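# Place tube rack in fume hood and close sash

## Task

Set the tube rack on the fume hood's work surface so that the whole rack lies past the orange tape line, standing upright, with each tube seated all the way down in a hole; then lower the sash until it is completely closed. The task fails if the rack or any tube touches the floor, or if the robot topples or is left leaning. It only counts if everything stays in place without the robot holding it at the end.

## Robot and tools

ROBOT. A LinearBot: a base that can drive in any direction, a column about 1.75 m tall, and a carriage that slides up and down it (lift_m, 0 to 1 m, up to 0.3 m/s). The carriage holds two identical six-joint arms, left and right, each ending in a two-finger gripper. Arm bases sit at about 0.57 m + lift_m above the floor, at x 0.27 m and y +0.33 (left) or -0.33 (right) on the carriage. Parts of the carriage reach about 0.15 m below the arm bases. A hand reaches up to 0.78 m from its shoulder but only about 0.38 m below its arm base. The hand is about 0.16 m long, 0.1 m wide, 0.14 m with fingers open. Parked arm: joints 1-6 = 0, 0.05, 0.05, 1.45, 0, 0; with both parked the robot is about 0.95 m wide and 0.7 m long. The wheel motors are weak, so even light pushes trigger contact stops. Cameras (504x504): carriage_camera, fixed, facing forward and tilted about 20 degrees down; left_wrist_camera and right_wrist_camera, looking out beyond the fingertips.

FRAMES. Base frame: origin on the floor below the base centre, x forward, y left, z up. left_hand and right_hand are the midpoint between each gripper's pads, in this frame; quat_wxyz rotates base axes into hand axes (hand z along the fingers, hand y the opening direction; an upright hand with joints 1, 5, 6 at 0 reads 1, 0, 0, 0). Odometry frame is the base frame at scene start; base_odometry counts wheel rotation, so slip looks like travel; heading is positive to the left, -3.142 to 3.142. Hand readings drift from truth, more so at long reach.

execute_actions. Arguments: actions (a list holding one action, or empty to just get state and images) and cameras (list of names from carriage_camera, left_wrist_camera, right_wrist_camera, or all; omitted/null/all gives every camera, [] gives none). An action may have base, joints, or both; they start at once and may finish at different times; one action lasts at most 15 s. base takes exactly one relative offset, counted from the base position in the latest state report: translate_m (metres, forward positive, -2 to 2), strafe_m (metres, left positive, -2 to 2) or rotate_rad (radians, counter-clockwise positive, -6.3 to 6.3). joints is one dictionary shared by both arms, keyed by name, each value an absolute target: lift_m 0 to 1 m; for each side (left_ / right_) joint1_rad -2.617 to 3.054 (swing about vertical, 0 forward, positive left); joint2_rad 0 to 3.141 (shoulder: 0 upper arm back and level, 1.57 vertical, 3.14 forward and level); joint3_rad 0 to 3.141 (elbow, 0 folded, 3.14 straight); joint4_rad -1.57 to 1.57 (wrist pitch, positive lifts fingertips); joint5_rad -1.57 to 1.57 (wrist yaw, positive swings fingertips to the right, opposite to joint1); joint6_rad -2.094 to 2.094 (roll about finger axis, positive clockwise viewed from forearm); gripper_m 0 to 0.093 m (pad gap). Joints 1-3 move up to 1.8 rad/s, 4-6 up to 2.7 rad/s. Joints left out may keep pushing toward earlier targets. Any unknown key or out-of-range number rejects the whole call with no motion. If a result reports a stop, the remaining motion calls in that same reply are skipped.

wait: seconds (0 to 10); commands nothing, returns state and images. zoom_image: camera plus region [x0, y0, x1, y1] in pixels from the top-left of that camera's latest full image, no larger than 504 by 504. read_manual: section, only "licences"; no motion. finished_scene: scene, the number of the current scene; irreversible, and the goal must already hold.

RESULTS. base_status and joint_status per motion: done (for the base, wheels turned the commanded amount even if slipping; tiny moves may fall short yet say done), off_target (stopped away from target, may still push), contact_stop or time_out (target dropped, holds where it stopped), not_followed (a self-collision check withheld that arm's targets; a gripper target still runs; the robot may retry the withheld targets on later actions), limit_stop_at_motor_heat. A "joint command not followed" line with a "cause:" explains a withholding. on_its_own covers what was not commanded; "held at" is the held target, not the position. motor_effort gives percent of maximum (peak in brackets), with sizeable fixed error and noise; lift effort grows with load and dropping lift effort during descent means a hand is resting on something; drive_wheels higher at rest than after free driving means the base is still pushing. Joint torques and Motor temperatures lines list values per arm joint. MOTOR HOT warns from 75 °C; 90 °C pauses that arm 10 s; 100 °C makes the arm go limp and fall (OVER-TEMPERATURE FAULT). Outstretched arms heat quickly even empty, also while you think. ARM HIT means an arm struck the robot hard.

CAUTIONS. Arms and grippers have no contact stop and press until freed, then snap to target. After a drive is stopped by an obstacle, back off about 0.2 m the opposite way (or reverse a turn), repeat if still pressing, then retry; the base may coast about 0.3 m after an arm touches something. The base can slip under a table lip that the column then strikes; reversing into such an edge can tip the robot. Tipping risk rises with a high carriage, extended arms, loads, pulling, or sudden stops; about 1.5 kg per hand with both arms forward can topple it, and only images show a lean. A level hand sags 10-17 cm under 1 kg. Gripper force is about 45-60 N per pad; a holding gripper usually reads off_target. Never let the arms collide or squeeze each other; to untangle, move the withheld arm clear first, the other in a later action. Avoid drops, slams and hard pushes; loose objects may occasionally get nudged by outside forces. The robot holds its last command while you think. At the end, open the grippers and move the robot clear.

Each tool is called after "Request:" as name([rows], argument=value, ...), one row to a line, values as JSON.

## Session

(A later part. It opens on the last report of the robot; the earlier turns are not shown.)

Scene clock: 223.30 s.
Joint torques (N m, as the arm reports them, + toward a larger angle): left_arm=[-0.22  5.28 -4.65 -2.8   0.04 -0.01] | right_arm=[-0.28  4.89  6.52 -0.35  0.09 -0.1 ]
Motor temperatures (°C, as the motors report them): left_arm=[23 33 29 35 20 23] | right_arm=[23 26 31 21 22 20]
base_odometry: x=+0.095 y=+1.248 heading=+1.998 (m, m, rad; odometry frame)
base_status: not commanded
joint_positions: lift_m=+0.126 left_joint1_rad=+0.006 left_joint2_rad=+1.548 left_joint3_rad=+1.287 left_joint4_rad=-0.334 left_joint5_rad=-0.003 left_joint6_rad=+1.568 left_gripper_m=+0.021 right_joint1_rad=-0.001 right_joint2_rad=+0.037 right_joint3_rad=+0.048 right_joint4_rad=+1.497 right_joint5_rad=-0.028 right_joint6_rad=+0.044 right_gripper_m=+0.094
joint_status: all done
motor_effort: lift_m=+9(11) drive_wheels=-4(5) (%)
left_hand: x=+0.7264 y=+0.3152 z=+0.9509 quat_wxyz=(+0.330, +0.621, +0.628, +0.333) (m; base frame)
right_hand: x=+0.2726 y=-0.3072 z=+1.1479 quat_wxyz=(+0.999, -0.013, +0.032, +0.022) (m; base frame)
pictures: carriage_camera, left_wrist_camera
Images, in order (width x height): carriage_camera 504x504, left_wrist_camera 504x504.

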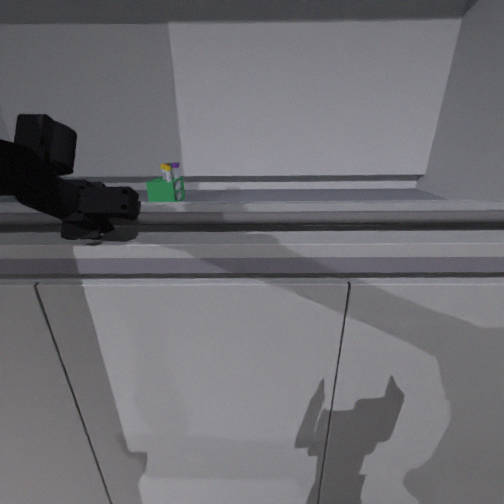

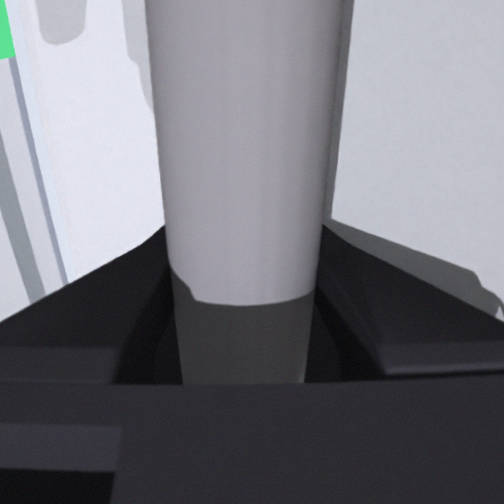

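Request:
execute_actions([
  {"joints": {"left_joint2_rad": 1.55, "left_joint3_rad": 1.287, "left_joint4_rad": -0.334, "left_gripper_m": 0.034}},
], cameras=[])

Request:
execute_actions([
  {"base": {"translate_m": -0.06}, "joints": {"lift_m": 0.15}},
], cameras=["carriage_camera", "left_wrist_camera"])

Scene clock: 231.63 s.
Joint torques (N m, as the arm reports them, + toward a larger angle): left_arm=[-0.13 -5.42  8.89  2.32  0.04 -0.02] | right_arm=[-0.08  4.84  6.5  -0.41  0.09 -0.09]
Motor temperatures (°C, as the motors report them): left_arm=[23 32 29 36 20 23] | right_arm=[23 26 31 21 22 20]
base_odometry: x=+0.095 y=+1.248 heading=+1.998 (m, m, rad; odometry frame)
base_status: not commanded
joint_positions: lift_m=+0.125 left_joint1_rad=+0.006 left_joint2_rad=+1.523 left_joint3_rad=+1.301 left_joint4_rad=-0.338 left_joint5_rad=-0.002 left_joint6_rad=+1.568 left_gripper_m=+0.034 right_joint1_rad=-0.001 right_joint2_rad=+0.037 right_joint3_rad=+0.048 right_joint4_rad=+1.497 right_joint5_rad=-0.028 right_joint6_rad=+0.044 right_gripper_m=+0.094
joint_status: all done
motor_effort: lift_m=+12(12) drive_wheels=-4(5) (%)
left_hand: x=+0.7246 y=+0.3150 z=+0.9669 quat_wxyz=(+0.341, +0.616, +0.622, +0.343) (m; base frame)
right_hand: x=+0.2726 y=-0.3072 z=+1.1475 quat_wxyz=(+0.999, -0.013, +0.032, +0.022) (m; base frame)
pictures: none
No camera images: the call's "cameras" was empty. Leave "cameras" out to get every camera's image.

Scene clock: 233.00 s.
Joint torques (N m, as the arm reports them, + toward a larger angle): left_arm=[-0.21 -7.41  9.44  2.19  0.02 -0.01] | right_arm=[-0.14  4.55  6.35 -0.39  0.09 -0.08]
Motor temperatures (°C, as the motors report them): left_arm=[23 32 29 36 20 23] | right_arm=[23 26 31 21 22 20]
base_odometry: x=+0.120 y=+1.193 heading=+1.997 (m, m, rad; odometry frame)
base_status: done
joint_positions: lift_m=+0.150 left_joint1_rad=+0.006 left_joint2_rad=+1.544 left_joint3_rad=+1.296 left_joint4_rad=-0.332 left_joint5_rad=-0.002 left_joint6_rad=+1.568 left_gripper_m=+0.034 right_joint1_rad=-0.001 right_joint2_rad=+0.037 right_joint3_rad=+0.048 right_joint4_rad=+1.496 right_joint5_rad=-0.028 right_joint6_rad=+0.044 right_gripper_m=+0.094
joint_status: all done
motor_effort: lift_m=+17(20) drive_wheels=-7(29) (%)
left_hand: x=+0.7275 y=+0.3151 z=+0.9808 quat_wxyz=(+0.335, +0.619, +0.625, +0.337) (m; base frame)
right_hand: x=+0.2727 y=-0.3072 z=+1.1718 quat_wxyz=(+0.999, -0.013, +0.032, +0.022) (m; base frame)
pictures: carriage_camera, left_wrist_camera
Images, in order (width x height): carriage_camera 504x504, left_wrist_camera 504x504.

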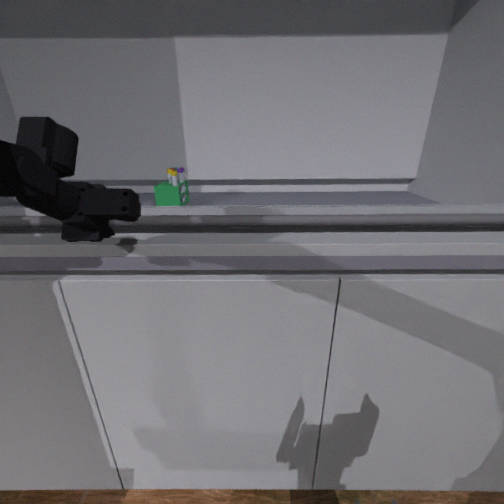

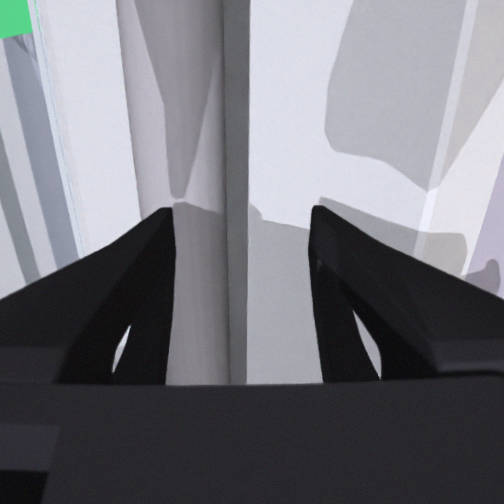

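Request:
execute_actions([
  {"joints": {"left_joint4_rad": -0.2, "left_joint6_rad": 0.0, "left_gripper_m": 0.0, "lift_m": 0.19}},
], cameras=[])

Request:
execute_actions([
  {"base": {"translate_m": 0.03}},
], cameras=["carriage_camera", "left_wrist_camera"])

Scene clock: 238.17 s.
Joint torques (N m, as the arm reports them, + toward a larger angle): left_arm=[-0.12 -7.71  9.46  2.35 -0.01 -0.03] | right_arm=[-0.17  4.72  6.43 -0.35  0.04 -0.04]
Motor temperatures (°C, as the motors report them): left_arm=[23 32 29 36 20 23] | right_arm=[23 26 31 21 22 20]
base_odometry: x=+0.120 y=+1.193 heading=+1.997 (m, m, rad; odometry frame)
base_status: not commanded
joint_positions: lift_m=+0.190 left_joint1_rad=+0.006 left_joint2_rad=+1.544 left_joint3_rad=+1.296 left_joint4_rad=-0.197 left_joint5_rad=-0.002 left_joint6_rad=+0.006 left_gripper_m=+0.000 right_joint1_rad=-0.001 right_joint2_rad=+0.037 right_joint3_rad=+0.048 right_joint4_rad=+1.496 right_joint5_rad=-0.028 right_joint6_rad=+0.044 right_gripper_m=+0.094
joint_status: all done
motor_effort: lift_m=+16(20) drive_wheels=-5(7) (%)
left_hand: x=+0.7439 y=+0.3152 z=+1.0499 quat_wxyz=(+0.533, +0.000, +0.846, +0.004) (m; base frame)
right_hand: x=+0.2728 y=-0.3072 z=+1.2119 quat_wxyz=(+0.999, -0.013, +0.032, +0.022) (m; base frame)
pictures: none
No camera images: the call's "cameras" was empty. Leave "cameras" out to get every camera's image.

Scene clock: 239.27 s.
Joint torques (N m, as the arm reports them, + toward a larger angle): left_arm=[ 0.   -7.46  9.52  2.36 -0.01 -0.03] | right_arm=[-0.27  4.84  6.47 -0.37  0.11 -0.08]
Motor temperatures (°C, as the motors report them): left_arm=[23 32 30 36 20 23] | right_arm=[23 26 31 21 22 20]
base_odometry: x=+0.107 y=+1.220 heading=+1.998 (m, m, rad; odometry frame)
base_status: done
joint_positions: lift_m=+0.190 left_joint1_rad=+0.006 left_joint2_rad=+1.544 left_joint3_rad=+1.296 left_joint4_rad=-0.197 left_joint5_rad=-0.002 left_joint6_rad=+0.006 left_gripper_m=+0.000 right_joint1_rad=-0.001 right_joint2_rad=+0.037 right_joint3_rad=+0.048 right_joint4_rad=+1.496 right_joint5_rad=-0.028 right_joint6_rad=+0.044 right_gripper_m=+0.094
joint_status: not commanded
motor_effort: lift_m=+16(16) drive_wheels=-7(34) (%)
left_hand: x=+0.7439 y=+0.3151 z=+1.0499 quat_wxyz=(+0.533, +0.000, +0.846, +0.004) (m; base frame)
right_hand: x=+0.2727 y=-0.3072 z=+1.2119 quat_wxyz=(+0.999, -0.013, +0.032, +0.022) (m; base frame)
pictures: carriage_camera, left_wrist_camera
Images, in order (width x height): carriage_camera 504x504, left_wrist_camera 504x504.

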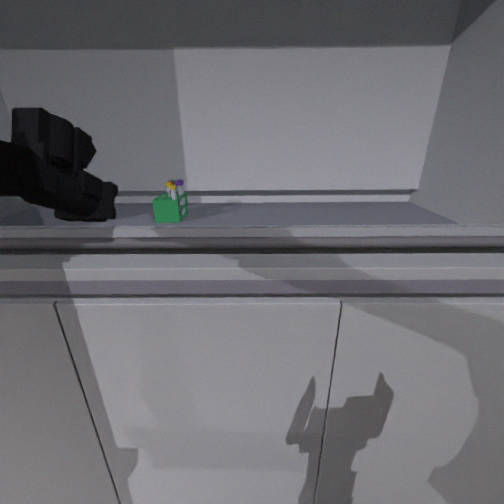

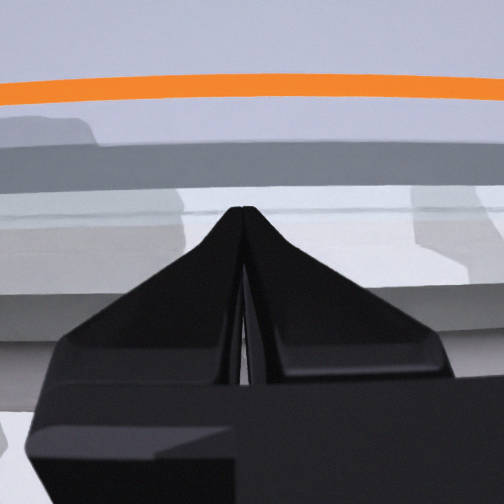

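Request:
execute_actions([
  {"joints": {"lift_m": 0.15}},
], cameras=["left_wrist_camera"])

Request:
execute_actions([
  {"joints": {"left_joint2_rad": 1.67, "left_joint3_rad": 1.16, "left_joint4_rad": -0.65}},
], cameras=["carriage_camera", "left_wrist_camera"])

Scene clock: 244.37 s.
Joint torques (N m, as the arm reports them, + toward a larger angle): left_arm=[-0.26 -7.77  9.63  2.39 -0.02 -0.03] | right_arm=[-0.21  4.88  6.59 -0.39  0.08 -0.11]
Motor temperatures (°C, as the motors report them): left_arm=[23 32 30 36 20 23] | right_arm=[23 26 31 21 22 20]
base_odometry: x=+0.107 y=+1.220 heading=+1.998 (m, m, rad; odometry frame)
base_status: not commanded
joint_positions: lift_m=+0.150 left_joint1_rad=+0.006 left_joint2_rad=+1.545 left_joint3_rad=+1.294 left_joint4_rad=-0.201 left_joint5_rad=-0.002 left_joint6_rad=+0.006 left_gripper_m=+0.000 right_joint1_rad=-0.001 right_joint2_rad=+0.037 right_joint3_rad=+0.048 right_joint4_rad=+1.496 right_joint5_rad=-0.028 right_joint6_rad=+0.044 right_gripper_m=+0.094
joint_status: all done
motor_effort: lift_m=+14(14) drive_wheels=-8(8) (%)
left_hand: x=+0.7434 y=+0.3151 z=+1.0080 quat_wxyz=(+0.531, +0.000, +0.848, +0.004) (m; base frame)
right_hand: x=+0.2727 y=-0.3072 z=+1.1722 quat_wxyz=(+0.999, -0.013, +0.032, +0.022) (m; base frame)
pictures: left_wrist_camera
Images, in order (width x height): left_wrist_camera 504x504.

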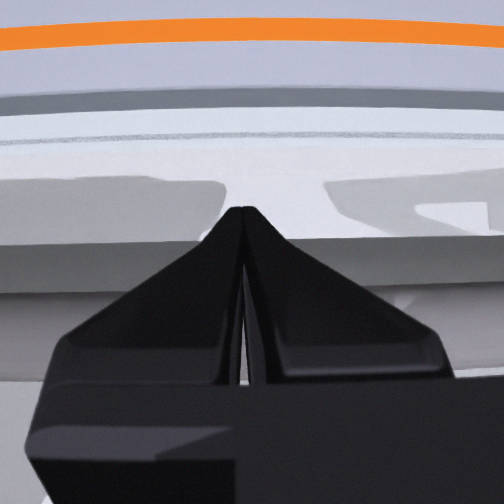

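Scene clock: 245.43 s.
Joint torques (N m, as the arm reports them, + toward a larger angle): left_arm=[-0.12  1.31  0.44 -3.09  0.   -0.03] | right_arm=[-0.21  4.79  6.59 -0.37  0.07 -0.1 ]
Motor temperatures (°C, as the motors report them): left_arm=[23 32 30 36 20 23] | right_arm=[23 26 31 21 22 20]
base_odometry: x=+0.107 y=+1.220 heading=+1.998 (m, m, rad; odometry frame)
base_status: not commanded
joint_positions: lift_m=+0.150 left_joint1_rad=+0.006 left_joint2_rad=+1.560 left_joint3_rad=+1.271 left_joint4_rad=-0.199 left_joint5_rad=-0.003 left_joint6_rad=+0.006 left_gripper_m=+0.000 right_joint1_rad=-0.001 right_joint2_rad=+0.037 right_joint3_rad=+0.048 right_joint4_rad=+1.497 right_joint5_rad=-0.028 right_joint6_rad=+0.044 right_gripper_m=+0.094
joint_status: left_joint2_rad off_target (ended at +1.560, target +1.670); left_joint3_rad off_target (ended at +1.271, target +1.160); left_joint4_rad off_target (ended at -0.199, target -0.650)
motor_effort: lift_m=+14(14) drive_wheels=-7(8) (%)
left_hand: x=+0.7429 y=+0.3153 z=+0.9908 quat_wxyz=(+0.515, -0.001, +0.857, +0.004) (m; base frame)
right_hand: x=+0.2726 y=-0.3072 z=+1.1722 quat_wxyz=(+0.999, -0.013, +0.032, +0.022) (m; base frame)
pictures: carriage_camera, left_wrist_camera
Images, in order (width x height): carriage_camera 504x504, left_wrist_camera 504x504.

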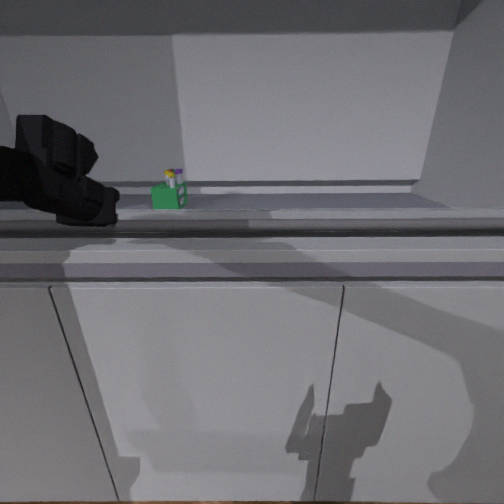

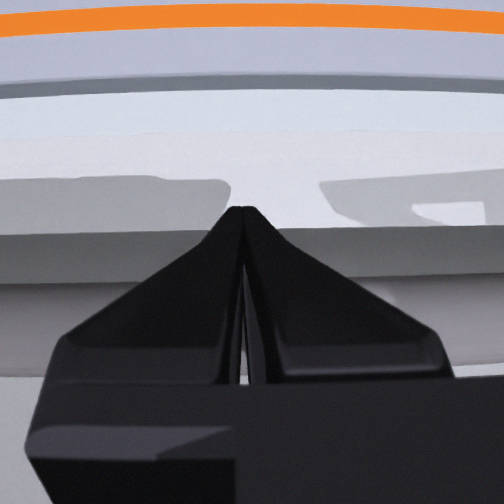

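Request:
execute_actions([
  {"joints": {"left_joint2_rad": 1.72, "left_joint3_rad": 1.11, "left_joint4_rad": -0.85}},
], cameras=["carriage_camera", "left_wrist_camera"])

Scene clock: 247.57 s.
Joint torques (N m, as the arm reports them, + toward a larger angle): left_arm=[-0.1   3.96 -4.11 -4.56  0.   -0.03] | right_arm=[-0.23  4.9   6.52 -0.37  0.1  -0.09]
Motor temperatures (°C, as the motors report them): left_arm=[23 32 30 37 20 23] | right_arm=[23 26 31 22 22 20]
base_odometry: x=+0.107 y=+1.220 heading=+1.998 (m, m, rad; odometry frame)
base_status: not commanded
joint_positions: lift_m=+0.150 left_joint1_rad=+0.006 left_joint2_rad=+1.577 left_joint3_rad=+1.271 left_joint4_rad=-0.221 left_joint5_rad=-0.003 left_joint6_rad=+0.006 left_gripper_m=+0.000 right_joint1_rad=-0.001 right_joint2_rad=+0.037 right_joint3_rad=+0.048 right_joint4_rad=+1.496 right_joint5_rad=-0.028 right_joint6_rad=+0.044 right_gripper_m=+0.094
joint_status: left_joint2_rad off_target (ended at +1.576, target +1.720); left_joint3_rad off_target (ended at +1.271, target +1.110); left_joint4_rad off_target (ended at -0.221, target -0.850)
motor_effort: lift_m=+14(14) drive_wheels=-7(7) (%)
left_hand: x=+0.7426 y=+0.3153 z=+0.9784 quat_wxyz=(+0.499, -0.001, +0.867, +0.004) (m; base frame)
right_hand: x=+0.2727 y=-0.3072 z=+1.1722 quat_wxyz=(+0.999, -0.013, +0.032, +0.022) (m; base frame)
pictures: carriage_camera, left_wrist_camera
Images, in order (width x height): carriage_camera 504x504, left_wrist_camera 504x504.

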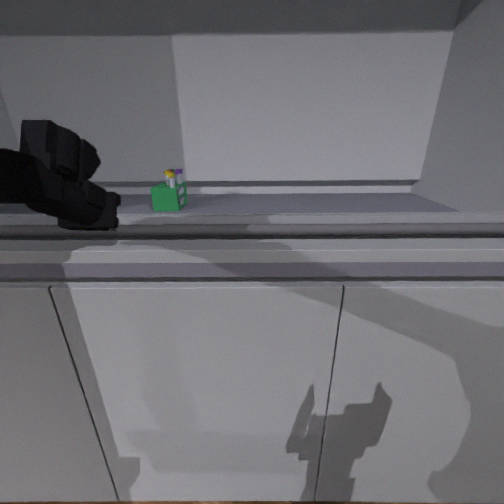

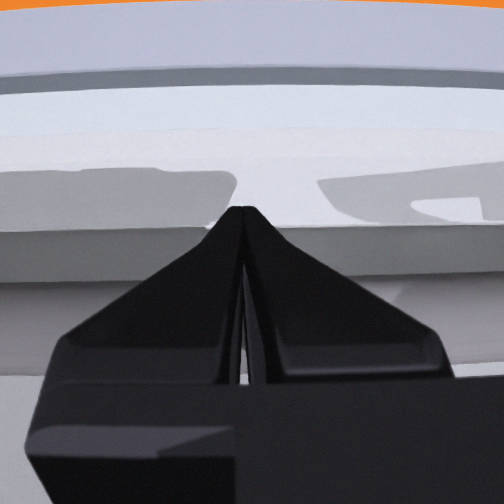

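Request:
execute_actions([
  {"joints": {"left_joint2_rad": 1.75, "left_joint3_rad": 1.08, "left_joint4_rad": -0.95}},
], cameras=["carriage_camera"])

Request:
zoom_image(camera="carriage_camera", region=[300, 180, 504, 290])

Scene clock: 250.13 s.
Joint torques (N m, as the arm reports them, + toward a larger angle): left_arm=[-0.1   5.86 -6.72 -4.61  0.04 -0.03] | right_arm=[ 0.04  4.82  6.5  -0.37  0.12 -0.08]
Motor temperatures (°C, as the motors report them): left_arm=[23 31 30 39 20 23] | right_arm=[23 26 31 22 22 20]
base_odometry: x=+0.107 y=+1.220 heading=+1.998 (m, m, rad; odometry frame)
base_status: not commanded
joint_positions: lift_m=+0.150 left_joint1_rad=+0.006 left_joint2_rad=+1.585 left_joint3_rad=+1.271 left_joint4_rad=-0.226 left_joint5_rad=-0.003 left_joint6_rad=+0.006 left_gripper_m=+0.000 right_joint1_rad=-0.001 right_joint2_rad=+0.037 right_joint3_rad=+0.048 right_joint4_rad=+1.497 right_joint5_rad=-0.028 right_joint6_rad=+0.044 right_gripper_m=+0.094
joint_status: left_joint2_rad off_target (ended at +1.585, target +1.750); left_joint3_rad off_target (ended at +1.271, target +1.080); left_joint4_rad off_target (ended at -0.226, target -0.950)
motor_effort: lift_m=+14(14) drive_wheels=-7(7) (%)
left_hand: x=+0.7429 y=+0.3153 z=+0.9735 quat_wxyz=(+0.493, -0.001, +0.870, +0.004) (m; base frame)
right_hand: x=+0.2726 y=-0.3072 z=+1.1722 quat_wxyz=(+0.999, -0.013, +0.032, +0.022) (m; base frame)
pictures: carriage_camera
Images, in order (width x height): carriage_camera 504x504.

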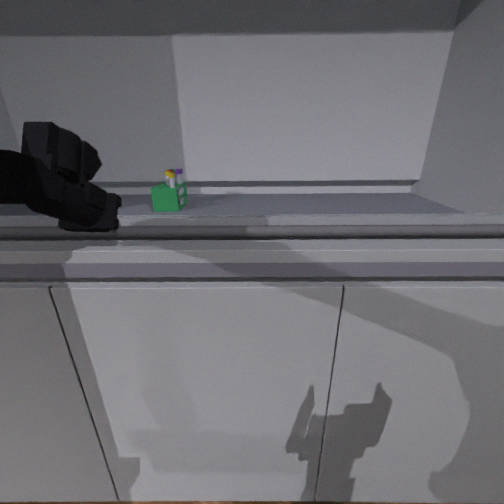

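Region (300, 180, 504, 290) of carriage_camera's 504x504 image, scaled by 2.471, with more detail than that image has; it fills the top 272 rows of this view, and the rest is white.

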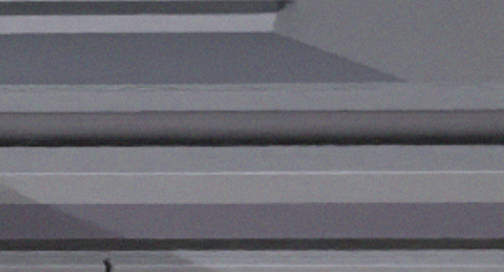

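Request:
execute_actions([
  {"joints": {"left_joint2_rad": 1.45, "left_joint3_rad": 1.27, "left_joint4_rad": -0.2}},
], cameras=[])

Request:
execute_actions([
  {"base": {"translate_m": -0.25}, "joints": {"left_joint2_rad": 0.05, "left_joint3_rad": 0.05, "left_joint4_rad": 1.45, "lift_m": 0.0}},
], cameras=["carriage_camera"])

Scene clock: 254.10 s.
Joint torques (N m, as the arm reports them, + toward a larger angle): left_arm=[-0.14 -8.52  8.85  2.4   0.   -0.03] | right_arm=[-0.04  4.91  6.37 -0.37  0.08 -0.11]
Motor temperatures (°C, as the motors report them): left_arm=[23 31 30 41 20 23] | right_arm=[23 26 31 22 22 20]
base_odometry: x=+0.107 y=+1.220 heading=+1.998 (m, m, rad; odometry frame)
base_status: not commanded
joint_positions: lift_m=+0.150 left_joint1_rad=+0.006 left_joint2_rad=+1.465 left_joint3_rad=+1.285 left_joint4_rad=-0.200 left_joint5_rad=-0.003 left_joint6_rad=+0.006 left_gripper_m=+0.000 right_joint1_rad=-0.001 right_joint2_rad=+0.037 right_joint3_rad=+0.048 right_joint4_rad=+1.496 right_joint5_rad=-0.028 right_joint6_rad=+0.044 right_gripper_m=+0.094
joint_status: all done
motor_effort: lift_m=+14(14) drive_wheels=-7(8) (%)
left_hand: x=+0.7290 y=+0.3153 z=+1.0411 quat_wxyz=(+0.561, -0.001, +0.828, +0.005) (m; base frame)
right_hand: x=+0.2727 y=-0.3072 z=+1.1722 quat_wxyz=(+0.999, -0.013, +0.032, +0.022) (m; base frame)
pictures: none
No camera images: the call's "cameras" was empty. Leave "cameras" out to get every camera's image.

Scene clock: 256.50 s.
Joint torques (N m, as the arm reports them, + toward a larger angle): left_arm=[-0.11  3.49  5.92 -0.28  0.01 -0.03] | right_arm=[-0.29  4.69  6.31 -0.31  0.1  -0.08]
Motor temperatures (°C, as the motors report them): left_arm=[23 31 30 40 20 23] | right_arm=[23 26 31 22 22 20]
base_odometry: x=+0.211 y=+0.993 heading=+1.997 (m, m, rad; odometry frame)
base_status: done
joint_positions: lift_m=+0.002 left_joint1_rad=+0.006 left_joint2_rad=+0.065 left_joint3_rad=+0.067 left_joint4_rad=+1.451 left_joint5_rad=-0.003 left_joint6_rad=+0.006 left_gripper_m=+0.000 right_joint1_rad=-0.001 right_joint2_rad=+0.037 right_joint3_rad=+0.048 right_joint4_rad=+1.496 right_joint5_rad=-0.028 right_joint6_rad=+0.044 right_gripper_m=+0.094
joint_status: all done
joint sent to its limit — the command would take lift_m past its lower limit, so that joint was sent only as far as its limit.
motor_effort: lift_m=+14(13) drive_wheels=-6(33) (%)
left_hand: x=+0.2871 y=+0.3126 z=+1.0277 quat_wxyz=(+0.998, -0.001, +0.059, +0.006) (m; base frame)
right_hand: x=+0.2729 y=-0.3072 z=+1.0236 quat_wxyz=(+0.999, -0.013, +0.032, +0.022) (m; base frame)
pictures: carriage_camera
Images, in order (width x height): carriage_camera 504x504.

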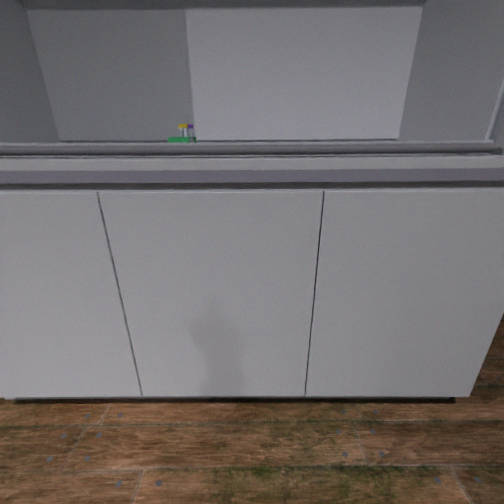

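Request:
zoom_image(camera="carriage_camera", region=[140, 110, 240, 180])

Request:
zoom_image(camera="carriage_camera", region=[424, 120, 504, 180])

Region (140, 110, 240, 180) of carriage_camera's 504x504 image, scaled by 5.040, with more detail than that image has; it fills the top 353 rows of this view, and the rest is white.

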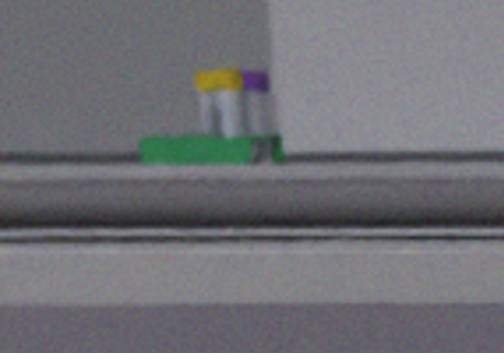

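Region (424, 120, 504, 180) of carriage_camera's 504x504 image, scaled by 6.300, with more detail than that image has; it fills the top 378 rows of this view, and the rest is white.

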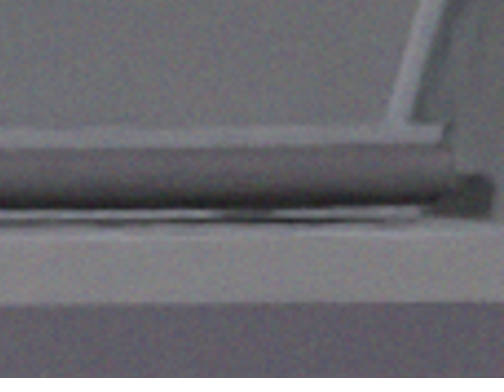

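Sash appears shut, tubes level.

Request:
finished_scene(scene=1)

The scene is finished: the task was done.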